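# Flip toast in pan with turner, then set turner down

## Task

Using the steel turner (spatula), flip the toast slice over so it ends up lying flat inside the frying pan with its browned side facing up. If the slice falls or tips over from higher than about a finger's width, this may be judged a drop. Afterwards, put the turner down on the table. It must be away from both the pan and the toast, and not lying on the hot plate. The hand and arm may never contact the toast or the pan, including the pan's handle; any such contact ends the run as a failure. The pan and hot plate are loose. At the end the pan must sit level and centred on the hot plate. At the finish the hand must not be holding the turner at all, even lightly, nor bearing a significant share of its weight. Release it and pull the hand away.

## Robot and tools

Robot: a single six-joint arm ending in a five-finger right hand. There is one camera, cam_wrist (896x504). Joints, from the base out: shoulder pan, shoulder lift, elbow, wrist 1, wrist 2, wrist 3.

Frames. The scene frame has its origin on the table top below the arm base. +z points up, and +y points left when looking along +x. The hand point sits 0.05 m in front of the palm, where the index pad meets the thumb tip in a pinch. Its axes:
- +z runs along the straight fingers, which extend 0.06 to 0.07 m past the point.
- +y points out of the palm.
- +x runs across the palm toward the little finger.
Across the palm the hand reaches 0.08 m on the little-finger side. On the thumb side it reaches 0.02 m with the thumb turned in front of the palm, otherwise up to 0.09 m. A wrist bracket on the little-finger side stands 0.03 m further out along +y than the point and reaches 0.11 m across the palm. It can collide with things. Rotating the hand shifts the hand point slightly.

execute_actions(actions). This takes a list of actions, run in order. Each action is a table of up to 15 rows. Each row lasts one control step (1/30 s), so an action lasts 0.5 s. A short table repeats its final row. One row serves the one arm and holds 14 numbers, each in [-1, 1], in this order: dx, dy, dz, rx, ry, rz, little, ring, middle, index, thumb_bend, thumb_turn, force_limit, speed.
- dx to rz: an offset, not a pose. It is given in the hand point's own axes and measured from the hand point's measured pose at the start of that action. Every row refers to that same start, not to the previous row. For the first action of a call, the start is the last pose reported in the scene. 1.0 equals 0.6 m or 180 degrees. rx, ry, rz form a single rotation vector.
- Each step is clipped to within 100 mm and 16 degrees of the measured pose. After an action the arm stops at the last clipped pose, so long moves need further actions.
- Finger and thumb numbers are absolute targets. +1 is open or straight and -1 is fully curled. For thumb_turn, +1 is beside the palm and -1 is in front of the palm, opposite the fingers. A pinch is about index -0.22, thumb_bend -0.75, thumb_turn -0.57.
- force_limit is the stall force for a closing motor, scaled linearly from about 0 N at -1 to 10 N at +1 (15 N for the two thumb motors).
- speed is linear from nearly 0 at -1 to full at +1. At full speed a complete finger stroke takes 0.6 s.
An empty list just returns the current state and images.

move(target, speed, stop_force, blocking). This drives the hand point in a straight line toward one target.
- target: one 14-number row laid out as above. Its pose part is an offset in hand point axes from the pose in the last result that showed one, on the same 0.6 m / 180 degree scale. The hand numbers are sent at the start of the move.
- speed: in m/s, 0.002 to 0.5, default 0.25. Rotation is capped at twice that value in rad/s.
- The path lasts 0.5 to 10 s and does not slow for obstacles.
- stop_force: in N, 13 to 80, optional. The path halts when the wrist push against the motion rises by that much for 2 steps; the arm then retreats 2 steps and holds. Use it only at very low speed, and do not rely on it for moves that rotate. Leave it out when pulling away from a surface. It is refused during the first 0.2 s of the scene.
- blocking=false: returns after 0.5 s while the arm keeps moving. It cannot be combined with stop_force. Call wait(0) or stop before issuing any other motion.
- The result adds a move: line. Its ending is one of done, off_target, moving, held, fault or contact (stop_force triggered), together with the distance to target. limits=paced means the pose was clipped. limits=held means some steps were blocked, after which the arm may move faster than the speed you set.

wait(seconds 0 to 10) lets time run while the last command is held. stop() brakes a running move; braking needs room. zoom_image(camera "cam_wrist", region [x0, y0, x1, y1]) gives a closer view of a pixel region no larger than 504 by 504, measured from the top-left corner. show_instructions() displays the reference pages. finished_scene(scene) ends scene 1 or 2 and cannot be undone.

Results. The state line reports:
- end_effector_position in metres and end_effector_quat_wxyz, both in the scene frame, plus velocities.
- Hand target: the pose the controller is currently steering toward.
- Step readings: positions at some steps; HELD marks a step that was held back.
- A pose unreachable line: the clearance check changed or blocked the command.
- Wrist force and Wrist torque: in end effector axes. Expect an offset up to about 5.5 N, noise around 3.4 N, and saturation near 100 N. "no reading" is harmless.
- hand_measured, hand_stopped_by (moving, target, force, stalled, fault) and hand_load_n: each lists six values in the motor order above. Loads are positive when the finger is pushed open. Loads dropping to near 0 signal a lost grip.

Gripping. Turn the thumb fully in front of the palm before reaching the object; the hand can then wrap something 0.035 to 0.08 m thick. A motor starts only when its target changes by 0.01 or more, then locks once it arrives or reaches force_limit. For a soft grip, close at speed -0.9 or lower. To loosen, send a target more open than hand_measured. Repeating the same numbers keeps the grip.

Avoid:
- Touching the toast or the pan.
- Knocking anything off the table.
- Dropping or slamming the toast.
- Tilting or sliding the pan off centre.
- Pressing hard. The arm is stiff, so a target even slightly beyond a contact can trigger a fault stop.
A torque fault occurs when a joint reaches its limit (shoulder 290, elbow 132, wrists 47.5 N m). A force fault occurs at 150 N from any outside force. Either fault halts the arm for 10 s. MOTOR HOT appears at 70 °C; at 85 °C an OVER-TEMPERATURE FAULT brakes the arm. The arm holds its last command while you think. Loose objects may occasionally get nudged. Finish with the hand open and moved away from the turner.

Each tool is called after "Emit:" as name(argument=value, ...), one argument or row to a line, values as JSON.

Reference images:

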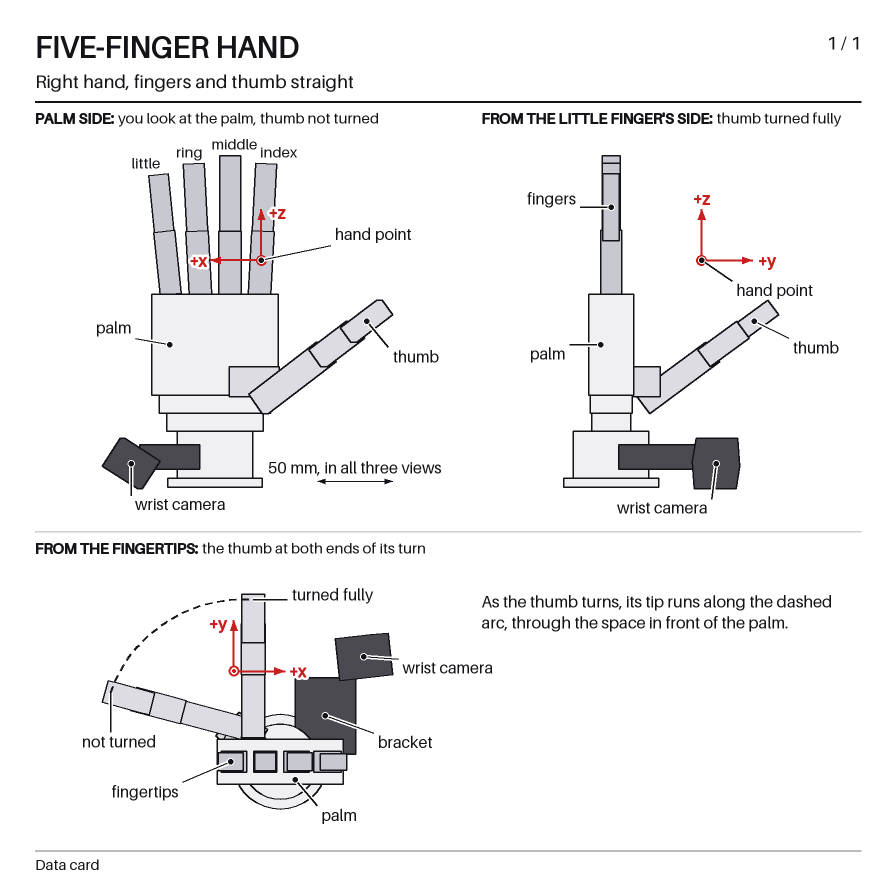

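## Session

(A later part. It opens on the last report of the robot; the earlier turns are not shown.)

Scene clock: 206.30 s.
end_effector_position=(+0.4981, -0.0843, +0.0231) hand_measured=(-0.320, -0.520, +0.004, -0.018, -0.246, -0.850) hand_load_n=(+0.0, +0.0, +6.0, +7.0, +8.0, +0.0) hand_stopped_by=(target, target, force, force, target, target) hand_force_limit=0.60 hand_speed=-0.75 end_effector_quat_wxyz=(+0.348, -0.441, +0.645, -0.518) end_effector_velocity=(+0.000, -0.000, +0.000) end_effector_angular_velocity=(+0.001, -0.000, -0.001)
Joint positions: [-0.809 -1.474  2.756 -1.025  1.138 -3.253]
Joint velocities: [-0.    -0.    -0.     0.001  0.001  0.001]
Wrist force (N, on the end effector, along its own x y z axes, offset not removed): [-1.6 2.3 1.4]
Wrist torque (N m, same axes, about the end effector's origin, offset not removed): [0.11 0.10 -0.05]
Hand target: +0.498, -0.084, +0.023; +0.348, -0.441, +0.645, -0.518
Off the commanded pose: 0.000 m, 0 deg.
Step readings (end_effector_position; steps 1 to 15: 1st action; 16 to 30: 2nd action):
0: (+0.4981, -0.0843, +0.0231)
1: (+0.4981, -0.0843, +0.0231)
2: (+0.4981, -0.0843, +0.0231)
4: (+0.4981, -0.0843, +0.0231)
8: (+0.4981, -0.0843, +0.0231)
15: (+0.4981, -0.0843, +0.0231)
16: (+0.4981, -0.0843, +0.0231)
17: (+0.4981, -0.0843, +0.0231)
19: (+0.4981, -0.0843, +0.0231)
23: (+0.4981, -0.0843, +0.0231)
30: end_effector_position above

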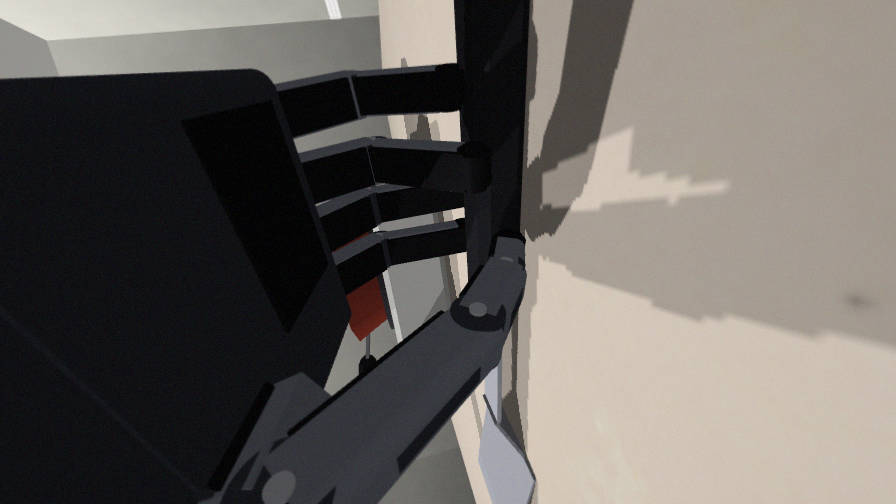

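Emit:
execute_actions(
  actions=[
    [[0,0,0,0,0,0,-0.32,-0.44,-0.55,-0.55,-0.25,-0.85,0.6,-0.75]],
    [[0,0,0,0,0,0,-0.32,-0.44,-0.55,-0.55,-0.25,-0.85,0.6,-0.75]],
  ],
)

Scene clock: 208.13 s.
end_effector_position=(+0.4981, -0.0843, +0.0231) hand_measured=(-0.320, -0.440, +0.004, -0.018, -0.246, -0.850) hand_load_n=(+0.0, -2.0, +6.5, +7.5, +8.0, +0.0) hand_stopped_by=(target, target, force, force, target, target) hand_force_limit=0.60 hand_speed=-0.75 end_effector_quat_wxyz=(+0.348, -0.441, +0.645, -0.518) end_effector_velocity=(+0.001, +0.000, +0.001) end_effector_angular_velocity=(-0.001, -0.002, +0.002)
Joint positions: [-0.809 -1.474  2.756 -1.025  1.138 -3.253]
Joint velocities: [ 0.    -0.    -0.    -0.001 -0.002  0.   ]
Wrist force (N, on the end effector, along its own x y z axes, offset not removed): [-2.5 2.1 2.0]
Wrist torque (N m, same axes, about the end effector's origin, offset not removed): [0.07 0.26 -0.13]
Hand target: +0.498, -0.084, +0.023; +0.348, -0.441, +0.645, -0.518
Off the commanded pose: 0.000 m, 0 deg.
Step readings (end_effector_position; steps 1 to 15: 1st action; 16 to 30: 2nd action):
0: (+0.4981, -0.0843, +0.0231)
1: (+0.4981, -0.0843, +0.0231)
2: (+0.4981, -0.0843, +0.0231)
4: (+0.4981, -0.0843, +0.0231)
8: (+0.4981, -0.0843, +0.0231)
15: (+0.4981, -0.0843, +0.0231)
16: (+0.4981, -0.0843, +0.0231)
17: (+0.4981, -0.0843, +0.0231)
19: (+0.4981, -0.0843, +0.0231)
23: (+0.4981, -0.0843, +0.0231)
30: end_effector_position above

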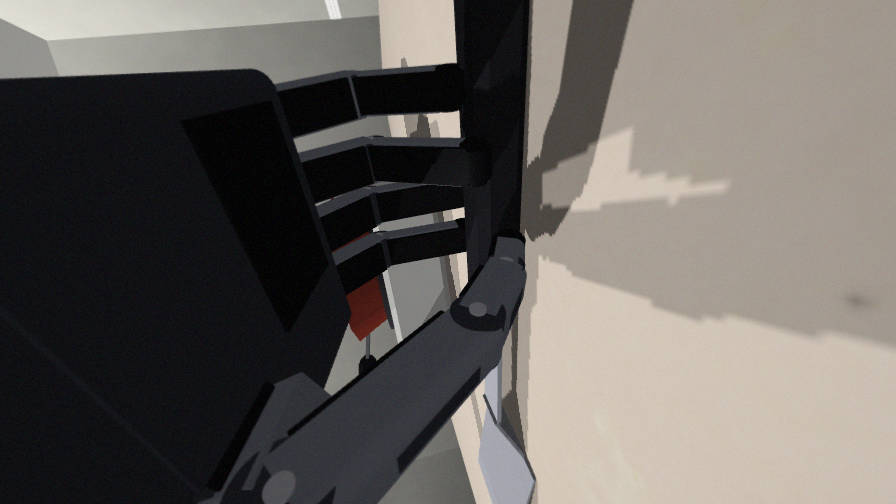

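Emit:
execute_actions(
  actions=[
    [[0,0,0,0,0,0,-0.32,-0.44,-0.6,-0.6,-0.25,-0.85,0.85,-0.95]],
    [[0,0,0,0,0,0,-0.32,-0.44,-0.6,-0.6,-0.25,-0.85,0.85,-0.95]],
  ],
)

Emit:
move(
  target=[0,-0.13,-0.03,0,0,0,-0.32,-0.44,-0.6,-0.6,-0.25,-0.85,0.85,-0.95],
  speed=0.06,
)

Scene clock: 210.50 s.
end_effector_position=(+0.4981, -0.0843, +0.0231) hand_measured=(-0.320, -0.440, -0.004, -0.024, -0.246, -0.850) hand_load_n=(+0.0, -2.5, +9.5, +9.0, +9.0, +0.0) hand_stopped_by=(target, target, force, force, target, target) hand_force_limit=0.85 hand_speed=-0.95 end_effector_quat_wxyz=(+0.348, -0.441, +0.645, -0.518) end_effector_velocity=(-0.000, -0.000, +0.000) end_effector_angular_velocity=(-0.002, -0.000, -0.001)
Joint positions: [-0.809 -1.474  2.756 -1.025  1.138 -3.253]
Joint velocities: [ 0.    -0.001  0.    -0.001  0.002 -0.001]
Wrist force (N, on the end effector, along its own x y z axes, offset not removed): [-2.0 -1.8 0.3]
Wrist torque (N m, same axes, about the end effector's origin, offset not removed): [-0.08 0.26 -0.11]
Hand target: +0.498, -0.084, +0.023; +0.348, -0.441, +0.645, -0.518
Off the commanded pose: 0.000 m, 0 deg.
Step readings (end_effector_position; steps 1 to 15: 1st action; 16 to 30: 2nd action):
0: (+0.4981, -0.0843, +0.0231)
1: (+0.4981, -0.0843, +0.0231)
2: (+0.4981, -0.0843, +0.0231)
4: (+0.4981, -0.0843, +0.0231)
8: (+0.4981, -0.0843, +0.0231)
15: (+0.4981, -0.0843, +0.0231)
16: (+0.4981, -0.0843, +0.0231)
17: (+0.4981, -0.0843, +0.0231)
19: (+0.4981, -0.0843, +0.0231)
23: (+0.4981, -0.0843, +0.0231)
30: end_effector_position above

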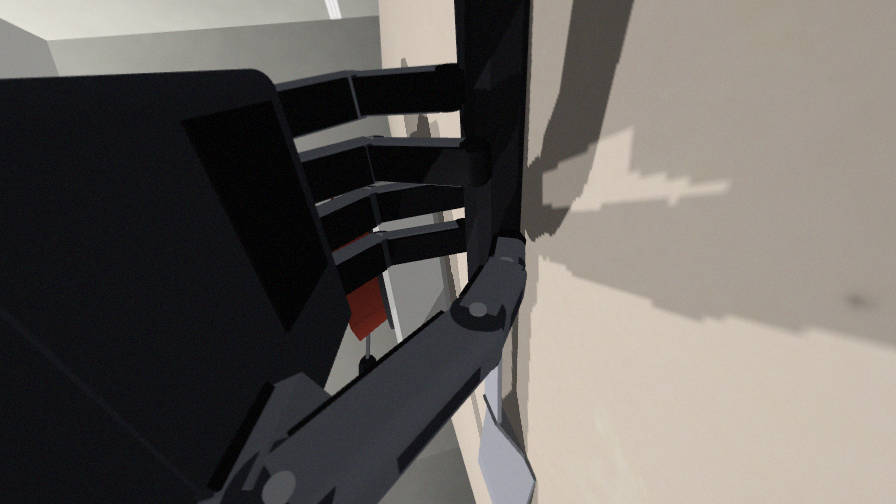

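Scene clock: 212.20 s.
end_effector_position=(+0.4981, -0.0836, +0.1033) hand_measured=(-0.320, -0.440, -0.004, -0.024, -0.244, -0.850) hand_load_n=(+0.0, -3.5, +8.0, +6.5, +12.0, -0.5) hand_stopped_by=(target, target, force, force, target, target) hand_force_limit=0.85 hand_speed=-0.95 end_effector_quat_wxyz=(+0.348, -0.441, +0.645, -0.518) end_effector_velocity=(-0.000, -0.000, +0.002) end_effector_angular_velocity=(+0.001, +0.001, +0.000)
Joint positions: [-0.807 -1.764  2.697 -0.676  1.14  -3.253]
Joint velocities: [-0.001 -0.007 -0.002  0.01  -0.001 -0.   ]
Wrist force (N, on the end effector, along its own x y z axes, offset not removed): [-1.1 5.2 2.4]
Wrist torque (N m, same axes, about the end effector's origin, offset not removed): [0.30 0.12 -0.04]
Hand target: +0.498, -0.084, +0.103; +0.348, -0.441, +0.645, -0.518
Off the commanded pose: 0.000 m, 0 deg.
move: done

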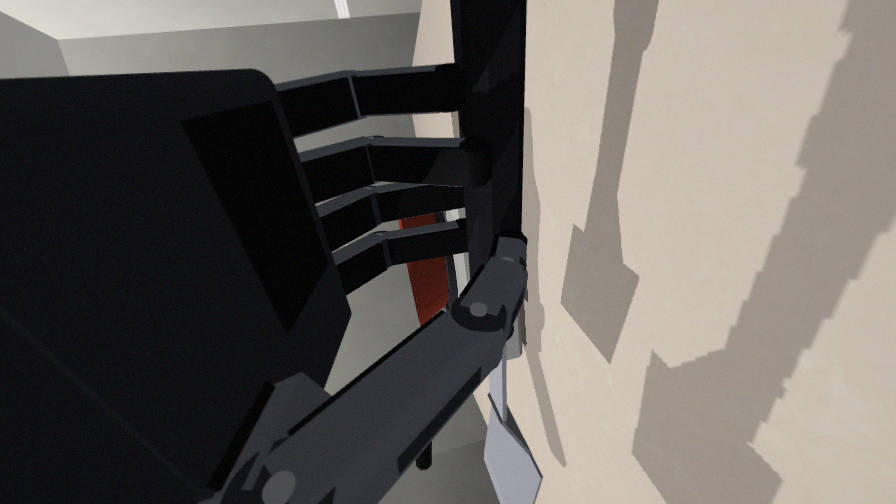

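Emit:
move(
  target=[0.083,-0.262,0.125,0,0.179,0.041,-0.32,-0.44,-0.6,-0.6,-0.25,-0.85,0.85,-0.95],
  speed=0.15,
)

Scene clock: 226.97 s.
end_effector_position=(+0.5806, -0.1682, +0.2401) hand_measured=(-0.320, -0.440, -0.004, -0.024, -0.244, -0.850) hand_load_n=(+0.0, -4.0, +8.0, +6.5, +12.0, -0.5) hand_stopped_by=(target, target, force, force, target, target) hand_force_limit=0.85 hand_speed=-0.95 end_effector_quat_wxyz=(+0.188, -0.239, +0.743, -0.597) end_effector_velocity=(+0.001, -0.001, +0.001) end_effector_angular_velocity=(+0.001, +0.001, -0.005)
Joint positions: [-0.387 -1.662  2.284 -0.354  2.108 -3.007]
Joint velocities: [ 0.002  0.003 -0.005  0.004  0.007  0.002]
Wrist force (N, on the end effector, along its own x y z axes, offset not removed): [-1.8 5.3 2.0]
Wrist torque (N m, same axes, about the end effector's origin, offset not removed): [0.39 0.19 -0.04]
Hand target: +0.581, -0.168, +0.240; +0.188, -0.238, +0.743, -0.597
Off the commanded pose: 0.001 m, 0 deg.
move: done

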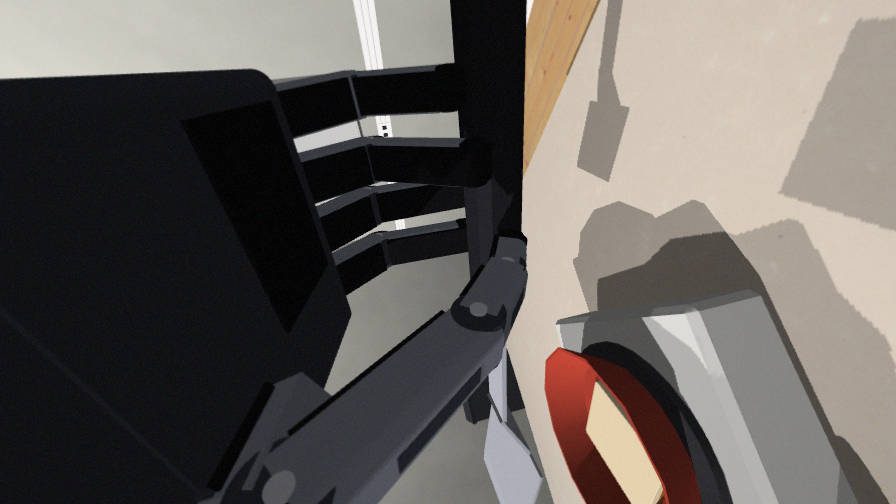

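Emit:
move(
  target=[0,0,0,-0.43,0,0,-0.32,-0.44,-0.6,-0.6,-0.25,-0.85,0.85,-0.95],
  speed=0.25,
)

Scene clock: 232.93 s.
end_effector_position=(+0.5805, -0.1685, +0.2394) hand_measured=(-0.320, -0.442, -0.004, -0.024, -0.244, -0.850) hand_load_n=(+0.0, -4.5, +8.0, +8.5, +10.0, +1.5) hand_stopped_by=(target, target, force, force, target, target) hand_force_limit=0.85 hand_speed=-0.95 end_effector_quat_wxyz=(-0.002, -0.304, +0.953, -0.002) end_effector_velocity=(-0.001, -0.000, +0.001) end_effector_angular_velocity=(+0.008, +0.007, -0.001)
Joint positions: [-0.643 -1.189  1.665  1.105  1.573 -2.846]
Joint velocities: [-0.002  0.004 -0.003  0.009 -0.002 -0.001]
Wrist force (N, on the end effector, along its own x y z axes, offset not removed): [1.3 5.1 4.1]
Wrist torque (N m, same axes, about the end effector's origin, offset not removed): [0.58 -0.20 0.22]
Hand target: +0.580, -0.168, +0.239; -0.002, -0.304, +0.953, -0.001
Off the commanded pose: 0.001 m, 0 deg.
move: done

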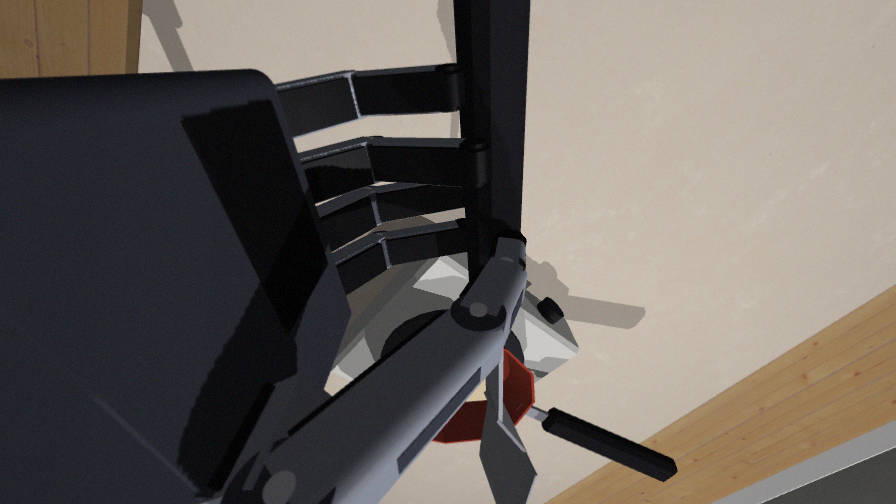

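Emit:
move(
  target=[-0.3,-0.2,0,0,0,0,-0.32,-0.44,-0.6,-0.6,-0.25,-0.85,0.85,-0.95],
  speed=0.2,
)

Scene clock: 236.07 s.
end_effector_position=(+0.7966, -0.1618, +0.2383) hand_measured=(-0.320, -0.442, -0.004, -0.024, -0.244, -0.850) hand_load_n=(+0.0, -4.5, +8.0, +8.5, +10.0, +1.5) hand_stopped_by=(target, target, force, force, target, target) hand_force_limit=0.85 hand_speed=-0.95 end_effector_quat_wxyz=(-0.002, -0.304, +0.953, -0.002) end_effector_velocity=(+0.002, +0.000, +0.000) end_effector_angular_velocity=(+0.001, +0.000, +0.001)
Joint positions: [-0.473 -0.866  1.155  1.292  1.571 -2.676]
Joint velocities: [ 0.001  0.003 -0.006  0.003 -0.001 -0.   ]
Wrist force (N, on the end effector, along its own x y z axes, offset not removed): [-3.1 3.2 3.2]
Wrist torque (N m, same axes, about the end effector's origin, offset not removed): [0.33 0.52 -0.02]
Hand target: +0.797, -0.162, +0.238; -0.002, -0.304, +0.953, -0.002
Off the commanded pose: 0.000 m, 0 deg.
move: done

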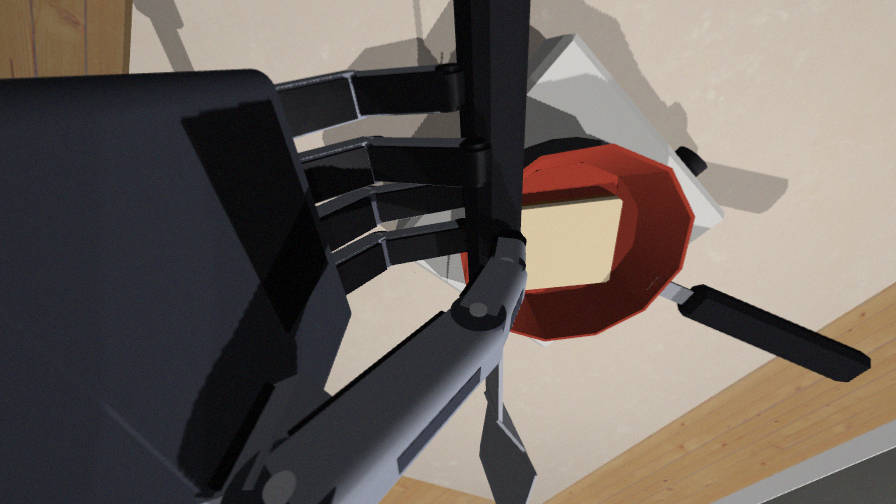

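Emit:
move(
  target=[-0.05,-0.1,0,0,0,0,-0.32,-0.44,-0.6,-0.6,-0.25,-0.85,0.85,-0.95],
  speed=0.15,
)

Emit:
zoom_image(
  camera="cam_wrist",
  region=[500, 60, 860, 360],
)

Scene clock: 238.37 s.
end_effector_position=(+0.8555, -0.1933, +0.2381) hand_measured=(-0.320, -0.442, -0.004, -0.024, -0.244, -0.850) hand_load_n=(+0.0, -4.5, +8.0, +8.5, +10.0, +1.5) hand_stopped_by=(target, target, force, force, target, target) hand_force_limit=0.85 hand_speed=-0.95 end_effector_quat_wxyz=(-0.002, -0.304, +0.953, -0.002) end_effector_velocity=(+0.002, +0.000, +0.001) end_effector_angular_velocity=(-0.001, +0.001, +0.000)
Joint positions: [-0.473 -0.744  0.941  1.384  1.571 -2.676]
Joint velocities: [ 0.001  0.004 -0.008  0.005  0.001  0.001]
Wrist force (N, on the end effector, along its own x y z axes, offset not removed): [-0.1 3.5 4.0]
Wrist torque (N m, same axes, about the end effector's origin, offset not removed): [0.22 0.07 0.26]
Hand target: +0.856, -0.193, +0.238; -0.002, -0.304, +0.953, -0.002
Off the commanded pose: 0.000 m, 0 deg.
move: done

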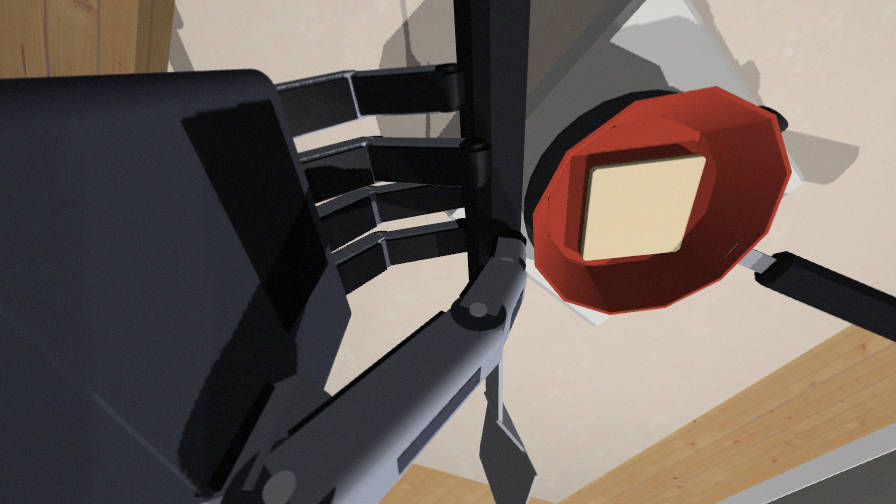

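Region (500, 60, 860, 360) of cam_wrist's 896x504 image, scaled by 1.400, with more detail than that image has.

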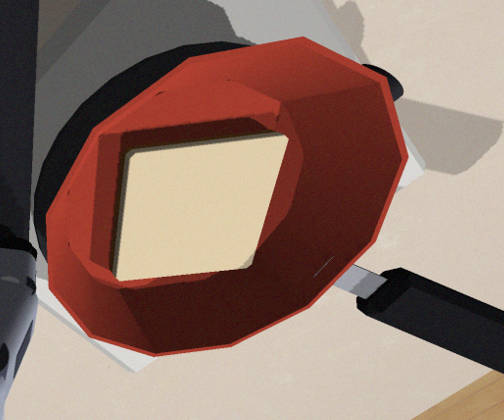

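Emit:
move(
  target=[0.216,0.27,-0.153,0.398,0.234,-0.186,-0.32,-0.44,-0.6,-0.6,-0.25,-0.85,0.85,-0.95],
  speed=0.25,
)

Scene clock: 259.70 s.
end_effector_position=(+0.6567, -0.1356, +0.3313) hand_measured=(-0.320, -0.442, -0.004, -0.024, -0.244, -0.850) hand_load_n=(+0.0, -3.5, +8.0, +6.5, +11.5, +0.0) hand_stopped_by=(target, target, force, force, target, target) hand_force_limit=0.85 hand_speed=-0.95 end_effector_quat_wxyz=(-0.146, -0.467, +0.595, -0.638) end_effector_velocity=(-0.001, -0.000, +0.001) end_effector_angular_velocity=(-0.011, -0.003, +0.006)
Joint positions: [-0.11  -1.437  1.904 -0.181  2.559 -3.794]
Joint velocities: [ 0.    -0.007  0.011 -0.026 -0.002 -0.021]
Wrist force (N, on the end effector, along its own x y z axes, offset not removed): [-0.3 4.0 -1.1]
Wrist torque (N m, same axes, about the end effector's origin, offset not removed): [0.37 -0.02 0.17]
Hand target: +0.657, -0.136, +0.331; -0.146, -0.467, +0.594, -0.638
Off the commanded pose: 0.001 m, 0 deg.
move: done

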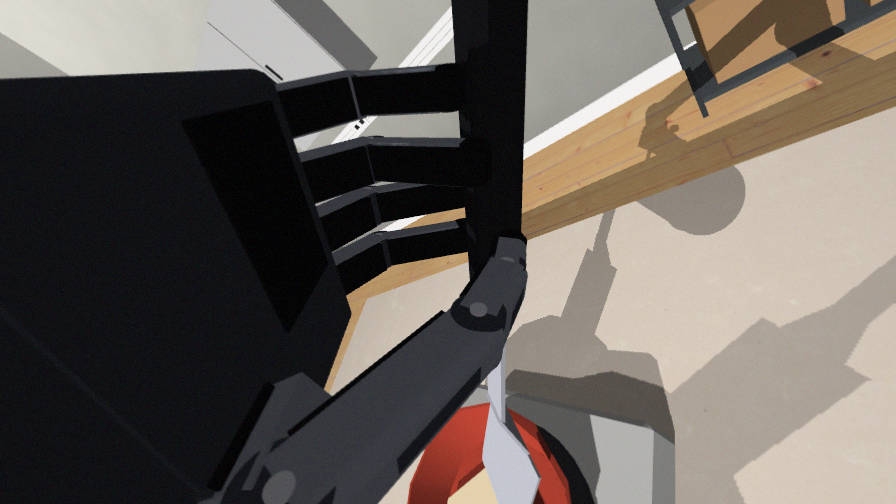

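Emit:
move(
  target=[0.128,0.39,0.143,0,-0.0625,0.271,-0.32,-0.44,-0.6,-0.6,-0.25,-0.85,0.85,-0.95],
  speed=0.25,
)

Emit:
move(
  target=[0,0.32,0.074,0,0,0,-0.32,-0.44,-0.6,-0.6,-0.25,-0.85,0.85,-0.95],
  speed=0.15,
)

Scene clock: 266.93 s.
end_effector_position=(+0.4788, -0.2997, +0.2330) hand_measured=(-0.320, -0.442, -0.004, -0.024, -0.244, -0.850) hand_load_n=(+0.0, -3.5, +7.5, +6.5, +12.0, -0.5) hand_stopped_by=(target, target, force, force, target, target) hand_force_limit=0.85 hand_speed=-0.95 end_effector_quat_wxyz=(+0.186, -0.239, +0.745, -0.594) end_effector_velocity=(-0.001, -0.001, -0.001) end_effector_angular_velocity=(+0.005, -0.006, +0.003)
Joint positions: [-0.892 -1.832  2.426 -0.355  1.62  -3.136]
Joint velocities: [-0.012 -0.002  0.003 -0.001 -0.017  0.004]
Wrist force (N, on the end effector, along its own x y z axes, offset not removed): [0.8 3.7 1.3]
Wrist torque (N m, same axes, about the end effector's origin, offset not removed): [0.13 -0.02 0.06]
Hand target: +0.479, -0.300, +0.233; +0.187, -0.239, +0.745, -0.594
Off the commanded pose: 0.001 m, 0 deg.
move: done

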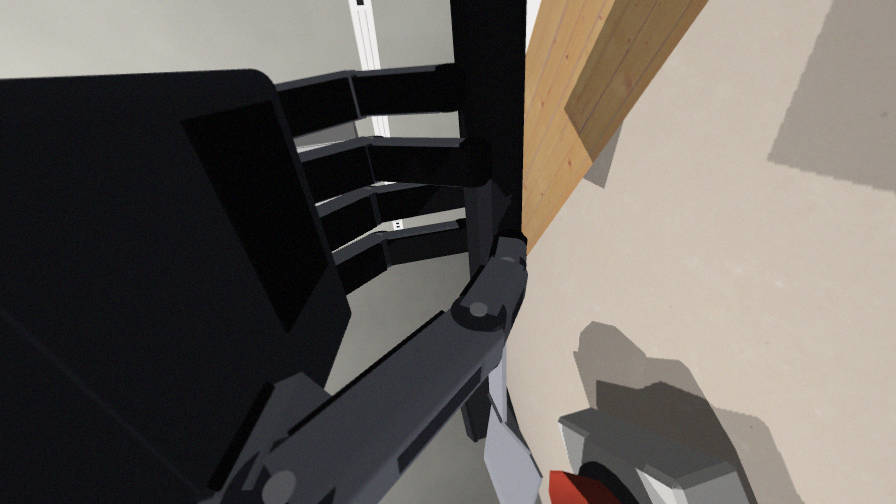

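Scene clock: 268.73 s.
end_effector_position=(+0.4779, -0.3002, +0.0357) hand_measured=(-0.320, -0.442, -0.004, -0.024, -0.244, -0.850) hand_load_n=(+0.0, -4.0, +7.5, +6.0, +12.0, -0.5) hand_stopped_by=(target, target, force, force, target, target) hand_force_limit=0.85 hand_speed=-0.95 end_effector_quat_wxyz=(+0.186, -0.239, +0.745, -0.594) end_effector_velocity=(+0.001, -0.000, -0.001) end_effector_angular_velocity=(-0.001, -0.002, +0.000)
Joint positions: [-0.896 -1.41   2.596 -0.948  1.617 -3.137]
Joint velocities: [ 0.001  0.006  0.001 -0.009  0.     0.001]
Wrist force (N, on the end effector, along its own x y z axes, offset not removed): [-1.3 6.5 0.9]
Wrist torque (N m, same axes, about the end effector's origin, offset not removed): [0.57 0.19 -0.01]
Hand target: +0.478, -0.300, +0.036; +0.186, -0.239, +0.745, -0.594
Off the commanded pose: 0.000 m, 0 deg.
move: done

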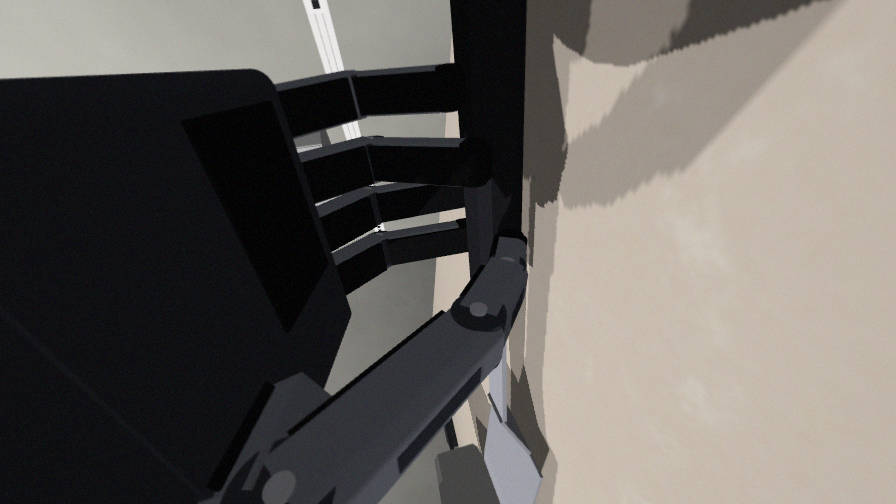

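Emit:
move(
  target=[0,0.0185,0.0043,0,0,0,-0.32,-0.44,-0.6,-0.6,-0.25,-0.85,0.85,-0.95],
  speed=0.02,
)

Emit:
execute_actions(
  actions=[
    [[0,0,0,0,0,0,-0.32,-0.9,0.35,0.35,-0.25,-0.85,0.85,0.3]],
    [[0,0,0,0,0,0,-0.8,-0.9,0.35,0.35,-0.15,-0.85,0.85,0.3]],
  ],
)

Emit:
move(
  target=[-0.012,-0.05,-0.0115,0,-0.087,-0.02,-0.8,-0.9,0.35,0.35,-0.15,-0.85,0.1,0.3],
  speed=0.08,
)

Scene clock: 271.57 s.
end_effector_position=(+0.4778, -0.3003, +0.0245) hand_measured=(-0.320, -0.442, -0.004, -0.024, -0.244, -0.850) hand_load_n=(+0.0, -3.0, +8.5, +7.0, +10.5, +0.0) hand_stopped_by=(target, target, force, force, target, target) hand_force_limit=0.85 hand_speed=-0.95 end_effector_quat_wxyz=(+0.186, -0.239, +0.745, -0.594) end_effector_velocity=(-0.000, +0.000, -0.002) end_effector_angular_velocity=(+0.001, +0.002, +0.000)
Joint positions: [-0.896 -1.377  2.601 -0.985  1.616 -3.137]
Joint velocities: [-0.     0.006  0.001 -0.005  0.    -0.001]
Wrist force (N, on the end effector, along its own x y z axes, offset not removed): [-0.6 5.4 2.1]
Wrist torque (N m, same axes, about the end effector's origin, offset not removed): [0.47 0.04 0.25]
Hand target: +0.478, -0.300, +0.024; +0.186, -0.239, +0.745, -0.594
Off the commanded pose: 0.000 m, 0 deg.
move: done

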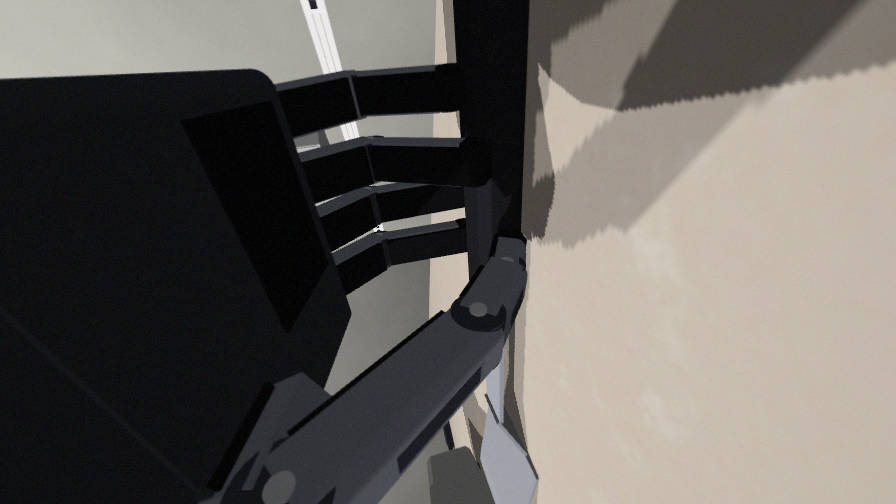

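Scene clock: 272.57 s.
end_effector_position=(+0.4778, -0.3002, +0.0244) hand_measured=(-0.800, -0.900, +0.350, +0.350, -0.150, -0.850) hand_load_n=(+0.0, +0.0, +0.0, +0.0, +0.0, +0.0) hand_stopped_by=(target, target, target, target, target, target) hand_force_limit=0.85 hand_speed=0.30 end_effector_quat_wxyz=(+0.186, -0.239, +0.745, -0.594) end_effector_velocity=(-0.000, -0.000, +0.000) end_effector_angular_velocity=(-0.001, +0.001, -0.001)
Joint positions: [-0.896 -1.377  2.601 -0.985  1.616 -3.137]
Joint velocities: [ 0.    -0.001  0.     0.001  0.002 -0.001]
Wrist force (N, on the end effector, along its own x y z axes, offset not removed): [-0.5 0.8 2.2]
Wrist torque (N m, same axes, about the end effector's origin, offset not removed): [-0.08 0.05 0.03]
Hand target: +0.478, -0.300, +0.024; +0.186, -0.239, +0.745, -0.594
Off the commanded pose: 0.000 m, 0 deg.
Step readings (end_effector_position; steps 1 to 15: 1st action; 16 to 30: 2nd action):
0: (+0.4778, -0.3003, +0.0245)
1: (+0.4778, -0.3003, +0.0244)
2: (+0.4778, -0.3003, +0.0244)
4: (+0.4778, -0.3003, +0.0244)
8: (+0.4778, -0.3003, +0.0244)
15: (+0.4778, -0.3002, +0.0244)
16: (+0.4778, -0.3002, +0.0244)
17: (+0.4778, -0.3002, +0.0244)
19: (+0.4778, -0.3002, +0.0244)
23: (+0.4778, -0.3002, +0.0244)
30: end_effector_position above

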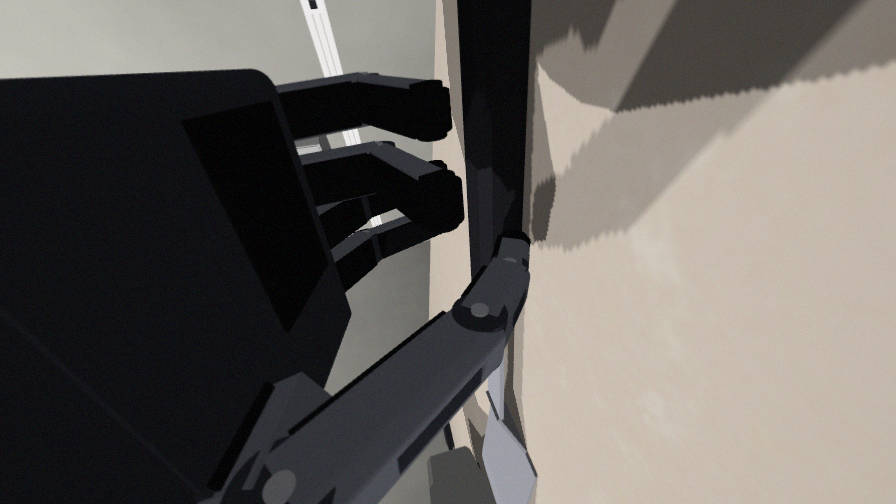

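Scene clock: 274.63 s.
end_effector_position=(+0.4837, -0.2962, +0.0551) hand_measured=(-0.800, -0.900, +0.350, +0.350, -0.150, -0.850) hand_load_n=(+0.0, +0.0, +0.0, +0.0, +0.0, +0.0) hand_stopped_by=(target, target, target, target, target, target) hand_force_limit=0.10 hand_speed=0.30 end_effector_quat_wxyz=(+0.267, -0.340, +0.705, -0.562) end_effector_velocity=(+0.000, +0.000, +0.001) end_effector_angular_velocity=(+0.001, -0.000, +0.012)
Joint positions: [-1.108 -1.48   2.608 -0.863  1.139 -3.257]
Joint velocities: [-0.008 -0.003 -0.001  0.007 -0.02  -0.005]
Wrist force (N, on the end effector, along its own x y z axes, offset not removed): [-0.9 4.4 0.7]
Wrist torque (N m, same axes, about the end effector's origin, offset not removed): [0.56 0.09 0.17]
Hand target: +0.484, -0.296, +0.055; +0.267, -0.341, +0.705, -0.561
Off the commanded pose: 0.000 m, 0 deg.
move: done

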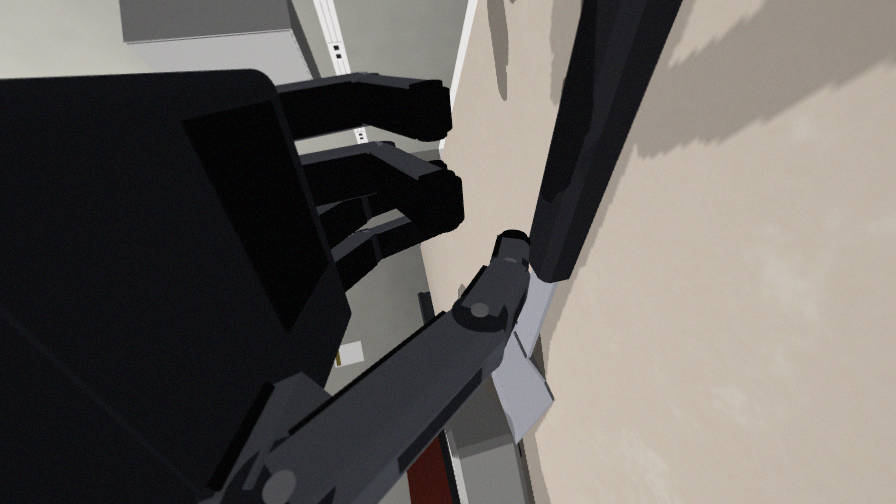

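Emit:
move(
  target=[0,0.055,0.0025,0,0,0,-0.85,-0.95,0.35,0.35,-0.25,-0.85,0.1,0.3],
  speed=0.05,
)

Scene clock: 278.47 s.
end_effector_position=(+0.4789, -0.2925, +0.0227) hand_measured=(-0.850, -0.950, +0.350, +0.350, -0.250, -0.850) hand_load_n=(+0.0, +0.0, +0.0, +0.0, +0.0, +0.0) hand_stopped_by=(target, target, target, target, target, target) hand_force_limit=0.10 hand_speed=0.30 end_effector_quat_wxyz=(+0.267, -0.340, +0.705, -0.562) end_effector_velocity=(+0.000, -0.000, -0.001) end_effector_angular_velocity=(-0.002, -0.001, +0.001)
Joint positions: [-1.119 -1.39   2.635 -0.979  1.129 -3.26 ]
Joint velocities: [-0.001  0.004  0.001 -0.007 -0.002 -0.   ]
Wrist force (N, on the end effector, along its own x y z axes, offset not removed): [-1.1 2.0 -0.3]
Wrist torque (N m, same axes, about the end effector's origin, offset not removed): [0.23 0.21 0.13]
Hand target: +0.479, -0.293, +0.023; +0.267, -0.340, +0.705, -0.562
Off the commanded pose: 0.000 m, 0 deg.
move: done

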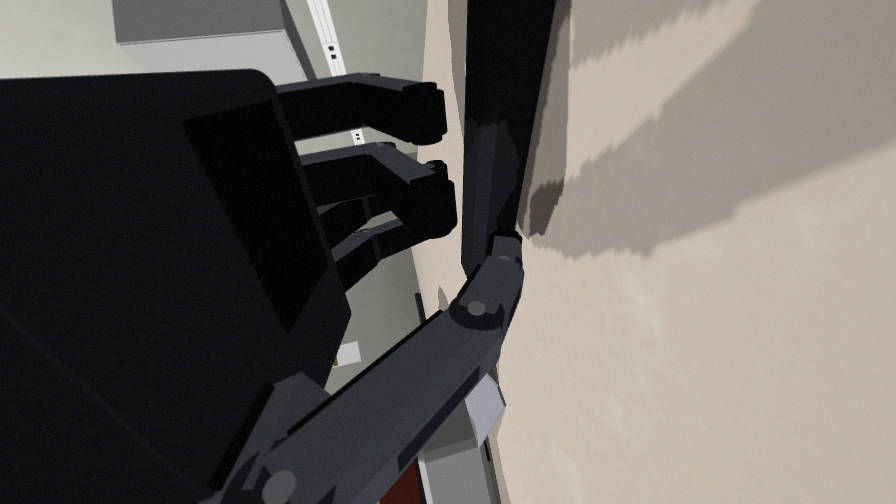

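Emit:
execute_actions(
  actions=[
    [[0,-0.0005,0.002,0,0,0,-0.85,-0.95,0.2,0.25,-0.25,-0.85,-0.7,0],[0,-0.001,0.004,0,0,0,-0.85,-0.95,0.2,0.25,-0.25,-0.85,-0.7,0],[0,-0.0015,0.006,0,0,0,-0.85,-0.95,0.2,0.25,-0.25,-0.85,-0.7,0],[0,-0.002,0.008,0,0,0,-0.85,-0.95,0.2,0.25,-0.25,-0.85,-0.7,0]],
    [[0,0,0,0,0,0,-0.85,-0.95,-0.5,-0.5,-0.25,-0.85,-0.6,-0.85]],
    [[0,0,0,0,0,0,-0.85,-0.95,-0.5,-0.5,-0.25,-0.85,-0.6,-0.85]],
    [[0,0,0,0,0,0,-0.85,-0.95,-0.5,-0.5,-0.25,-0.85,-0.6,-0.85]],
  ],
)

Scene clock: 283.93 s.
end_effector_position=(+0.4827, -0.2956, +0.0227) hand_measured=(-0.850, -0.950, +0.010, +0.068, -0.248, -0.850) hand_load_n=(+0.0, +0.0, +3.5, +2.0, +2.0, -0.5) hand_stopped_by=(target, target, force, force, target, target) hand_force_limit=-0.60 hand_speed=-0.85 end_effector_quat_wxyz=(+0.267, -0.340, +0.705, -0.562) end_effector_velocity=(+0.000, +0.001, +0.000) end_effector_angular_velocity=(-0.000, +0.000, +0.002)
Joint positions: [-1.111 -1.384  2.625 -0.976  1.136 -3.258]
Joint velocities: [ 0.    -0.001  0.     0.    -0.002 -0.   ]
Wrist force (N, on the end effector, along its own x y z axes, offset not removed): [-1.9 0.8 2.9]
Wrist torque (N m, same axes, about the end effector's origin, offset not removed): [0.20 0.03 0.07]
Hand target: +0.483, -0.296, +0.023; +0.267, -0.340, +0.705, -0.562
Off the commanded pose: 0.000 m, 0 deg.
Step readings (end_effector_position; steps 1 to 15: 1st action; 16 to 30: 2nd action; 31 to 45: 3rd action; 46 to 60: 4th action):
0: (+0.4788, -0.2925, +0.0225)
1: (+0.4789, -0.2925, +0.0225)
2: (+0.4791, -0.2926, +0.0225)
4: (+0.4801, -0.2934, +0.0226)
8: (+0.4820, -0.2950, +0.0227)
15: (+0.4827, -0.2956, +0.0227)
16: (+0.4827, -0.2956, +0.0227)
17: (+0.4827, -0.2956, +0.0227)
19: (+0.4827, -0.2956, +0.0227)
23: (+0.4827, -0.2956, +0.0227)
30: (+0.4827, -0.2956, +0.0227)
31: (+0.4827, -0.2956, +0.0227)
32: (+0.4827, -0.2956, +0.0227)
34: (+0.4827, -0.2956, +0.0227)
38: (+0.4827, -0.2956, +0.0227)
45: (+0.4827, -0.2956, +0.0227)
46: (+0.4827, -0.2956, +0.0227)
47: (+0.4827, -0.2956, +0.0227)
49: (+0.4827, -0.2956, +0.0227)
53: (+0.4827, -0.2956, +0.0227)
60: end_effector_position above

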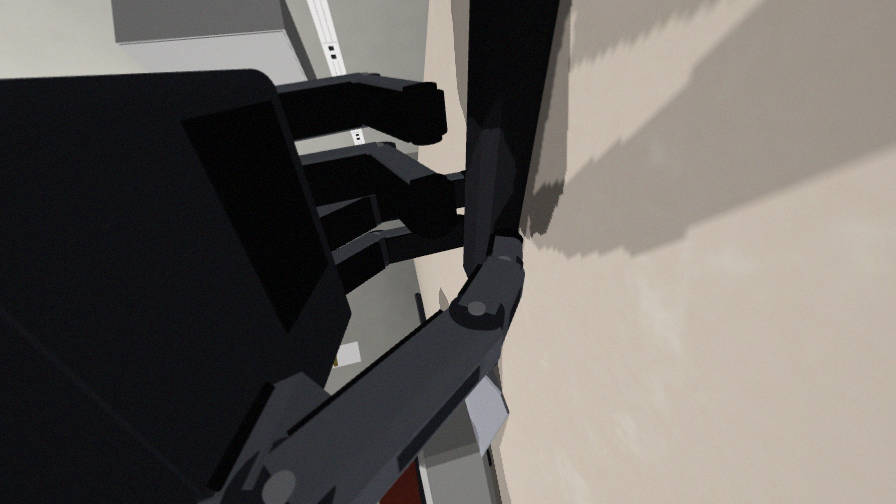

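Emit:
execute_actions(
  actions=[],
)

Scene clock: 290.33 s.
end_effector_position=(+0.4827, -0.2956, +0.0227) hand_measured=(-0.850, -0.950, +0.010, +0.068, -0.248, -0.850) hand_load_n=(+0.0, +0.0, +3.5, +2.0, +2.0, -0.5) hand_stopped_by=(target, target, force, force, target, target) hand_force_limit=-0.60 hand_speed=-0.85 end_effector_quat_wxyz=(+0.267, -0.340, +0.705, -0.562) end_effector_velocity=(+0.000, +0.000, +0.001) end_effector_angular_velocity=(-0.003, -0.000, +0.000)
Joint positions: [-1.111 -1.384  2.625 -0.976  1.136 -3.258]
Joint velocities: [ 0.001 -0.002  0.    -0.     0.001 -0.001]
Wrist force (N, on the end effector, along its own x y z axes, offset not removed): [-2.0 0.7 2.5]
Wrist torque (N m, same axes, about the end effector's origin, offset not removed): [0.27 0.10 0.05]
Hand target: +0.483, -0.296, +0.023; +0.267, -0.340, +0.705, -0.562
Off the commanded pose: 0.000 m, 0 deg.

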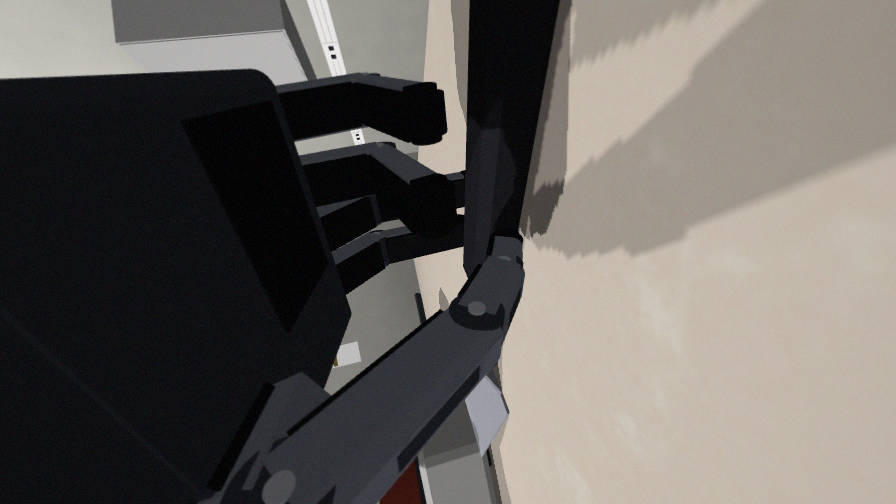

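Emit:
execute_actions(
  actions=[
    [[0,-0.0016,-0.0004,0,0,0,-0.85,-0.95,-0.55,-0.55,-0.25,-0.85,0.6,-0.92]],
    [[0,0,0,0,0,0,-0.85,-0.95,-0.55,-0.55,-0.25,-0.85,0.6,-0.92]],
  ],
)

Scene clock: 292.63 s.
end_effector_position=(+0.4827, -0.2956, +0.0237) hand_measured=(-0.850, -0.950, -0.014, +0.032, -0.246, -0.850) hand_load_n=(+0.0, +0.0, +6.5, +8.5, +8.0, -1.0) hand_stopped_by=(target, target, force, force, target, target) hand_force_limit=0.60 hand_speed=-0.92 end_effector_quat_wxyz=(+0.267, -0.340, +0.705, -0.562) end_effector_velocity=(-0.000, +0.000, -0.000) end_effector_angular_velocity=(+0.001, +0.000, +0.000)
Joint positions: [-1.111 -1.387  2.625 -0.972  1.136 -3.258]
Joint velocities: [-0.    -0.     0.     0.001 -0.     0.   ]
Wrist force (N, on the end effector, along its own x y z axes, offset not removed): [-1.1 0.6 1.6]
Wrist torque (N m, same axes, about the end effector's origin, offset not removed): [0.04 -0.01 0.20]
Hand target: +0.483, -0.296, +0.024; +0.267, -0.340, +0.705, -0.562
Off the commanded pose: 0.000 m, 0 deg.
Step readings (end_effector_position; steps 1 to 15: 1st action; 16 to 30: 2nd action):
0: (+0.4827, -0.2956, +0.0227)
1: (+0.4827, -0.2956, +0.0227)
2: (+0.4827, -0.2955, +0.0229)
4: (+0.4826, -0.2955, +0.0232)
8: (+0.4826, -0.2955, +0.0235)
15: (+0.4827, -0.2956, +0.0237)
16: (+0.4827, -0.2956, +0.0237)
17: (+0.4827, -0.2956, +0.0237)
19: (+0.4827, -0.2956, +0.0237)
23: (+0.4827, -0.2956, +0.0237)
30: end_effector_position above

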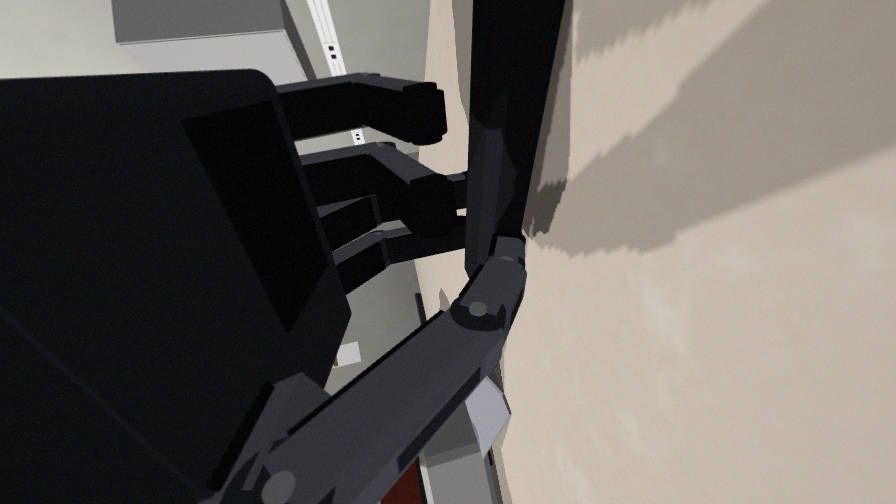

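Emit:
execute_actions(
  actions=[
    [[0,0,0,0,0,0,-0.55,-0.65,-0.6,-0.6,-0.25,-0.85,0.85,-0.95]],
    [[0,0,0,0,0,0,-0.55,-0.65,-0.6,-0.6,-0.25,-0.85,0.85,-0.6]],
    [[0,0,0,0,0,0,-0.55,-0.65,-0.6,-0.6,-0.25,-0.85,0.85,-0.6]],
  ],
)

Scene clock: 294.97 s.
end_effector_position=(+0.4827, -0.2956, +0.0237) hand_measured=(-0.550, -0.650, -0.022, +0.028, -0.246, -0.850) hand_load_n=(+0.0, +0.0, +9.0, +9.0, +9.0, -1.0) hand_stopped_by=(target, target, force, force, target, target) hand_force_limit=0.85 hand_speed=-0.60 end_effector_quat_wxyz=(+0.267, -0.340, +0.705, -0.562) end_effector_velocity=(-0.000, +0.000, -0.000) end_effector_angular_velocity=(+0.002, -0.000, -0.000)
Joint positions: [-1.111 -1.387  2.625 -0.972  1.136 -3.258]
Joint velocities: [-0.    -0.     0.001  0.001 -0.001  0.001]
Wrist force (N, on the end effector, along its own x y z axes, offset not removed): [-3.2 1.8 3.4]
Wrist torque (N m, same axes, about the end effector's origin, offset not removed): [0.37 0.21 0.12]
Hand target: +0.483, -0.296, +0.024; +0.267, -0.340, +0.705, -0.562
Off the commanded pose: 0.000 m, 0 deg.
Step readings (end_effector_position; steps 1 to 15: 1st action; 16 to 30: 2nd action; 31 to 45: 3rd action):
0: (+0.4827, -0.2956, +0.0237)
1: (+0.4827, -0.2956, +0.0237)
2: (+0.4827, -0.2956, +0.0237)
4: (+0.4827, -0.2956, +0.0237)
8: (+0.4827, -0.2956, +0.0237)
15: (+0.4827, -0.2956, +0.0237)
16: (+0.4827, -0.2956, +0.0237)
17: (+0.4827, -0.2956, +0.0237)
19: (+0.4827, -0.2956, +0.0237)
23: (+0.4827, -0.2956, +0.0237)
30: (+0.4827, -0.2956, +0.0237)
31: (+0.4827, -0.2956, +0.0237)
32: (+0.4827, -0.2956, +0.0237)
34: (+0.4827, -0.2956, +0.0237)
38: (+0.4827, -0.2956, +0.0237)
45: end_effector_position above

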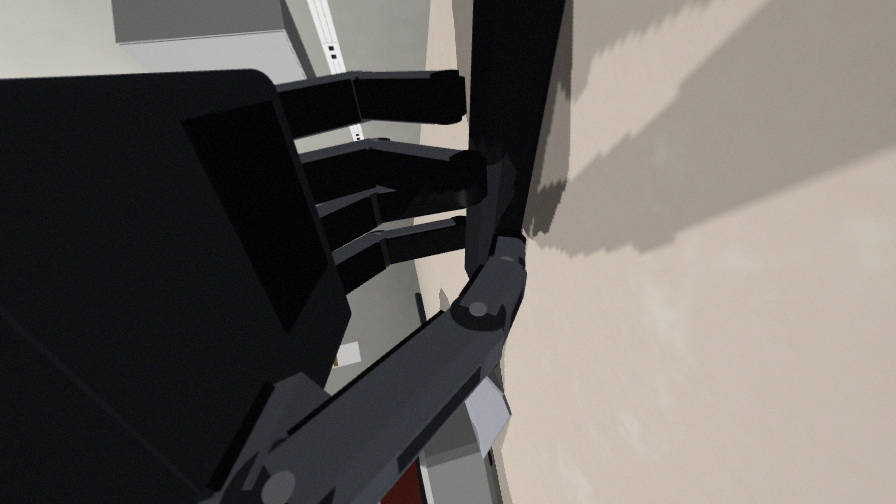

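Emit:
execute_actions(
  actions=[
    [[0,0,0,0,0,0,-0.45,-0.55,-0.6,-0.6,-0.25,-0.85,0.85,-0.8]],
    [[0,0,0,0,0,0,-0.45,-0.55,-0.6,-0.6,-0.25,-0.85,0.85,-0.8]],
  ],
)

Scene clock: 296.83 s.
end_effector_position=(+0.4827, -0.2956, +0.0237) hand_measured=(-0.450, -0.550, -0.022, +0.028, -0.246, -0.850) hand_load_n=(+0.0, +0.0, +9.0, +9.0, +9.0, -1.0) hand_stopped_by=(target, target, force, force, target, target) hand_force_limit=0.85 hand_speed=-0.80 end_effector_quat_wxyz=(+0.267, -0.340, +0.705, -0.562) end_effector_velocity=(-0.000, -0.001, +0.001) end_effector_angular_velocity=(-0.001, -0.001, -0.002)
Joint positions: [-1.111 -1.387  2.625 -0.972  1.136 -3.258]
Joint velocities: [-0.    -0.001 -0.    -0.001  0.002  0.001]
Wrist force (N, on the end effector, along its own x y z axes, offset not removed): [-2.6 -1.6 2.5]
Wrist torque (N m, same axes, about the end effector's origin, offset not removed): [-0.07 0.12 0.07]
Hand target: +0.483, -0.296, +0.024; +0.267, -0.340, +0.705, -0.562
Off the commanded pose: 0.000 m, 0 deg.
Step readings (end_effector_position; steps 1 to 15: 1st action; 16 to 30: 2nd action):
0: (+0.4827, -0.2956, +0.0237)
1: (+0.4827, -0.2956, +0.0237)
2: (+0.4827, -0.2956, +0.0237)
4: (+0.4827, -0.2956, +0.0237)
8: (+0.4827, -0.2956, +0.0237)
15: (+0.4827, -0.2956, +0.0237)
16: (+0.4827, -0.2956, +0.0237)
17: (+0.4827, -0.2956, +0.0237)
19: (+0.4827, -0.2956, +0.0237)
23: (+0.4827, -0.2956, +0.0237)
30: end_effector_position above

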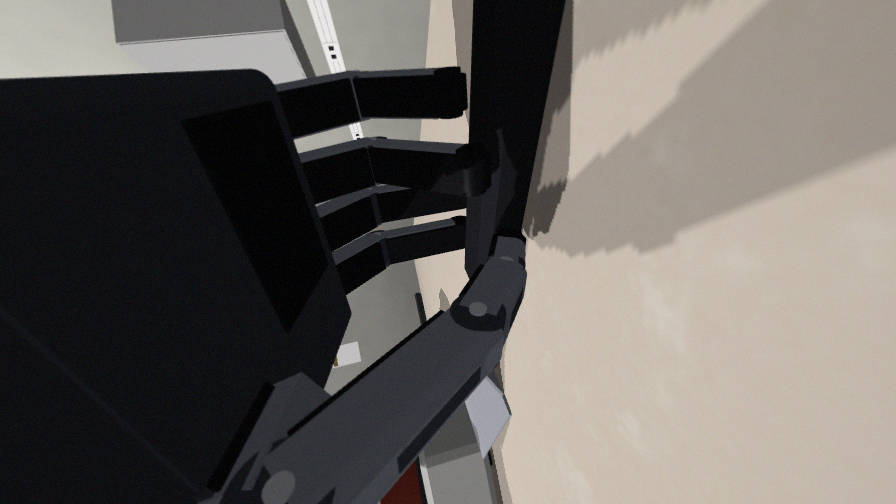

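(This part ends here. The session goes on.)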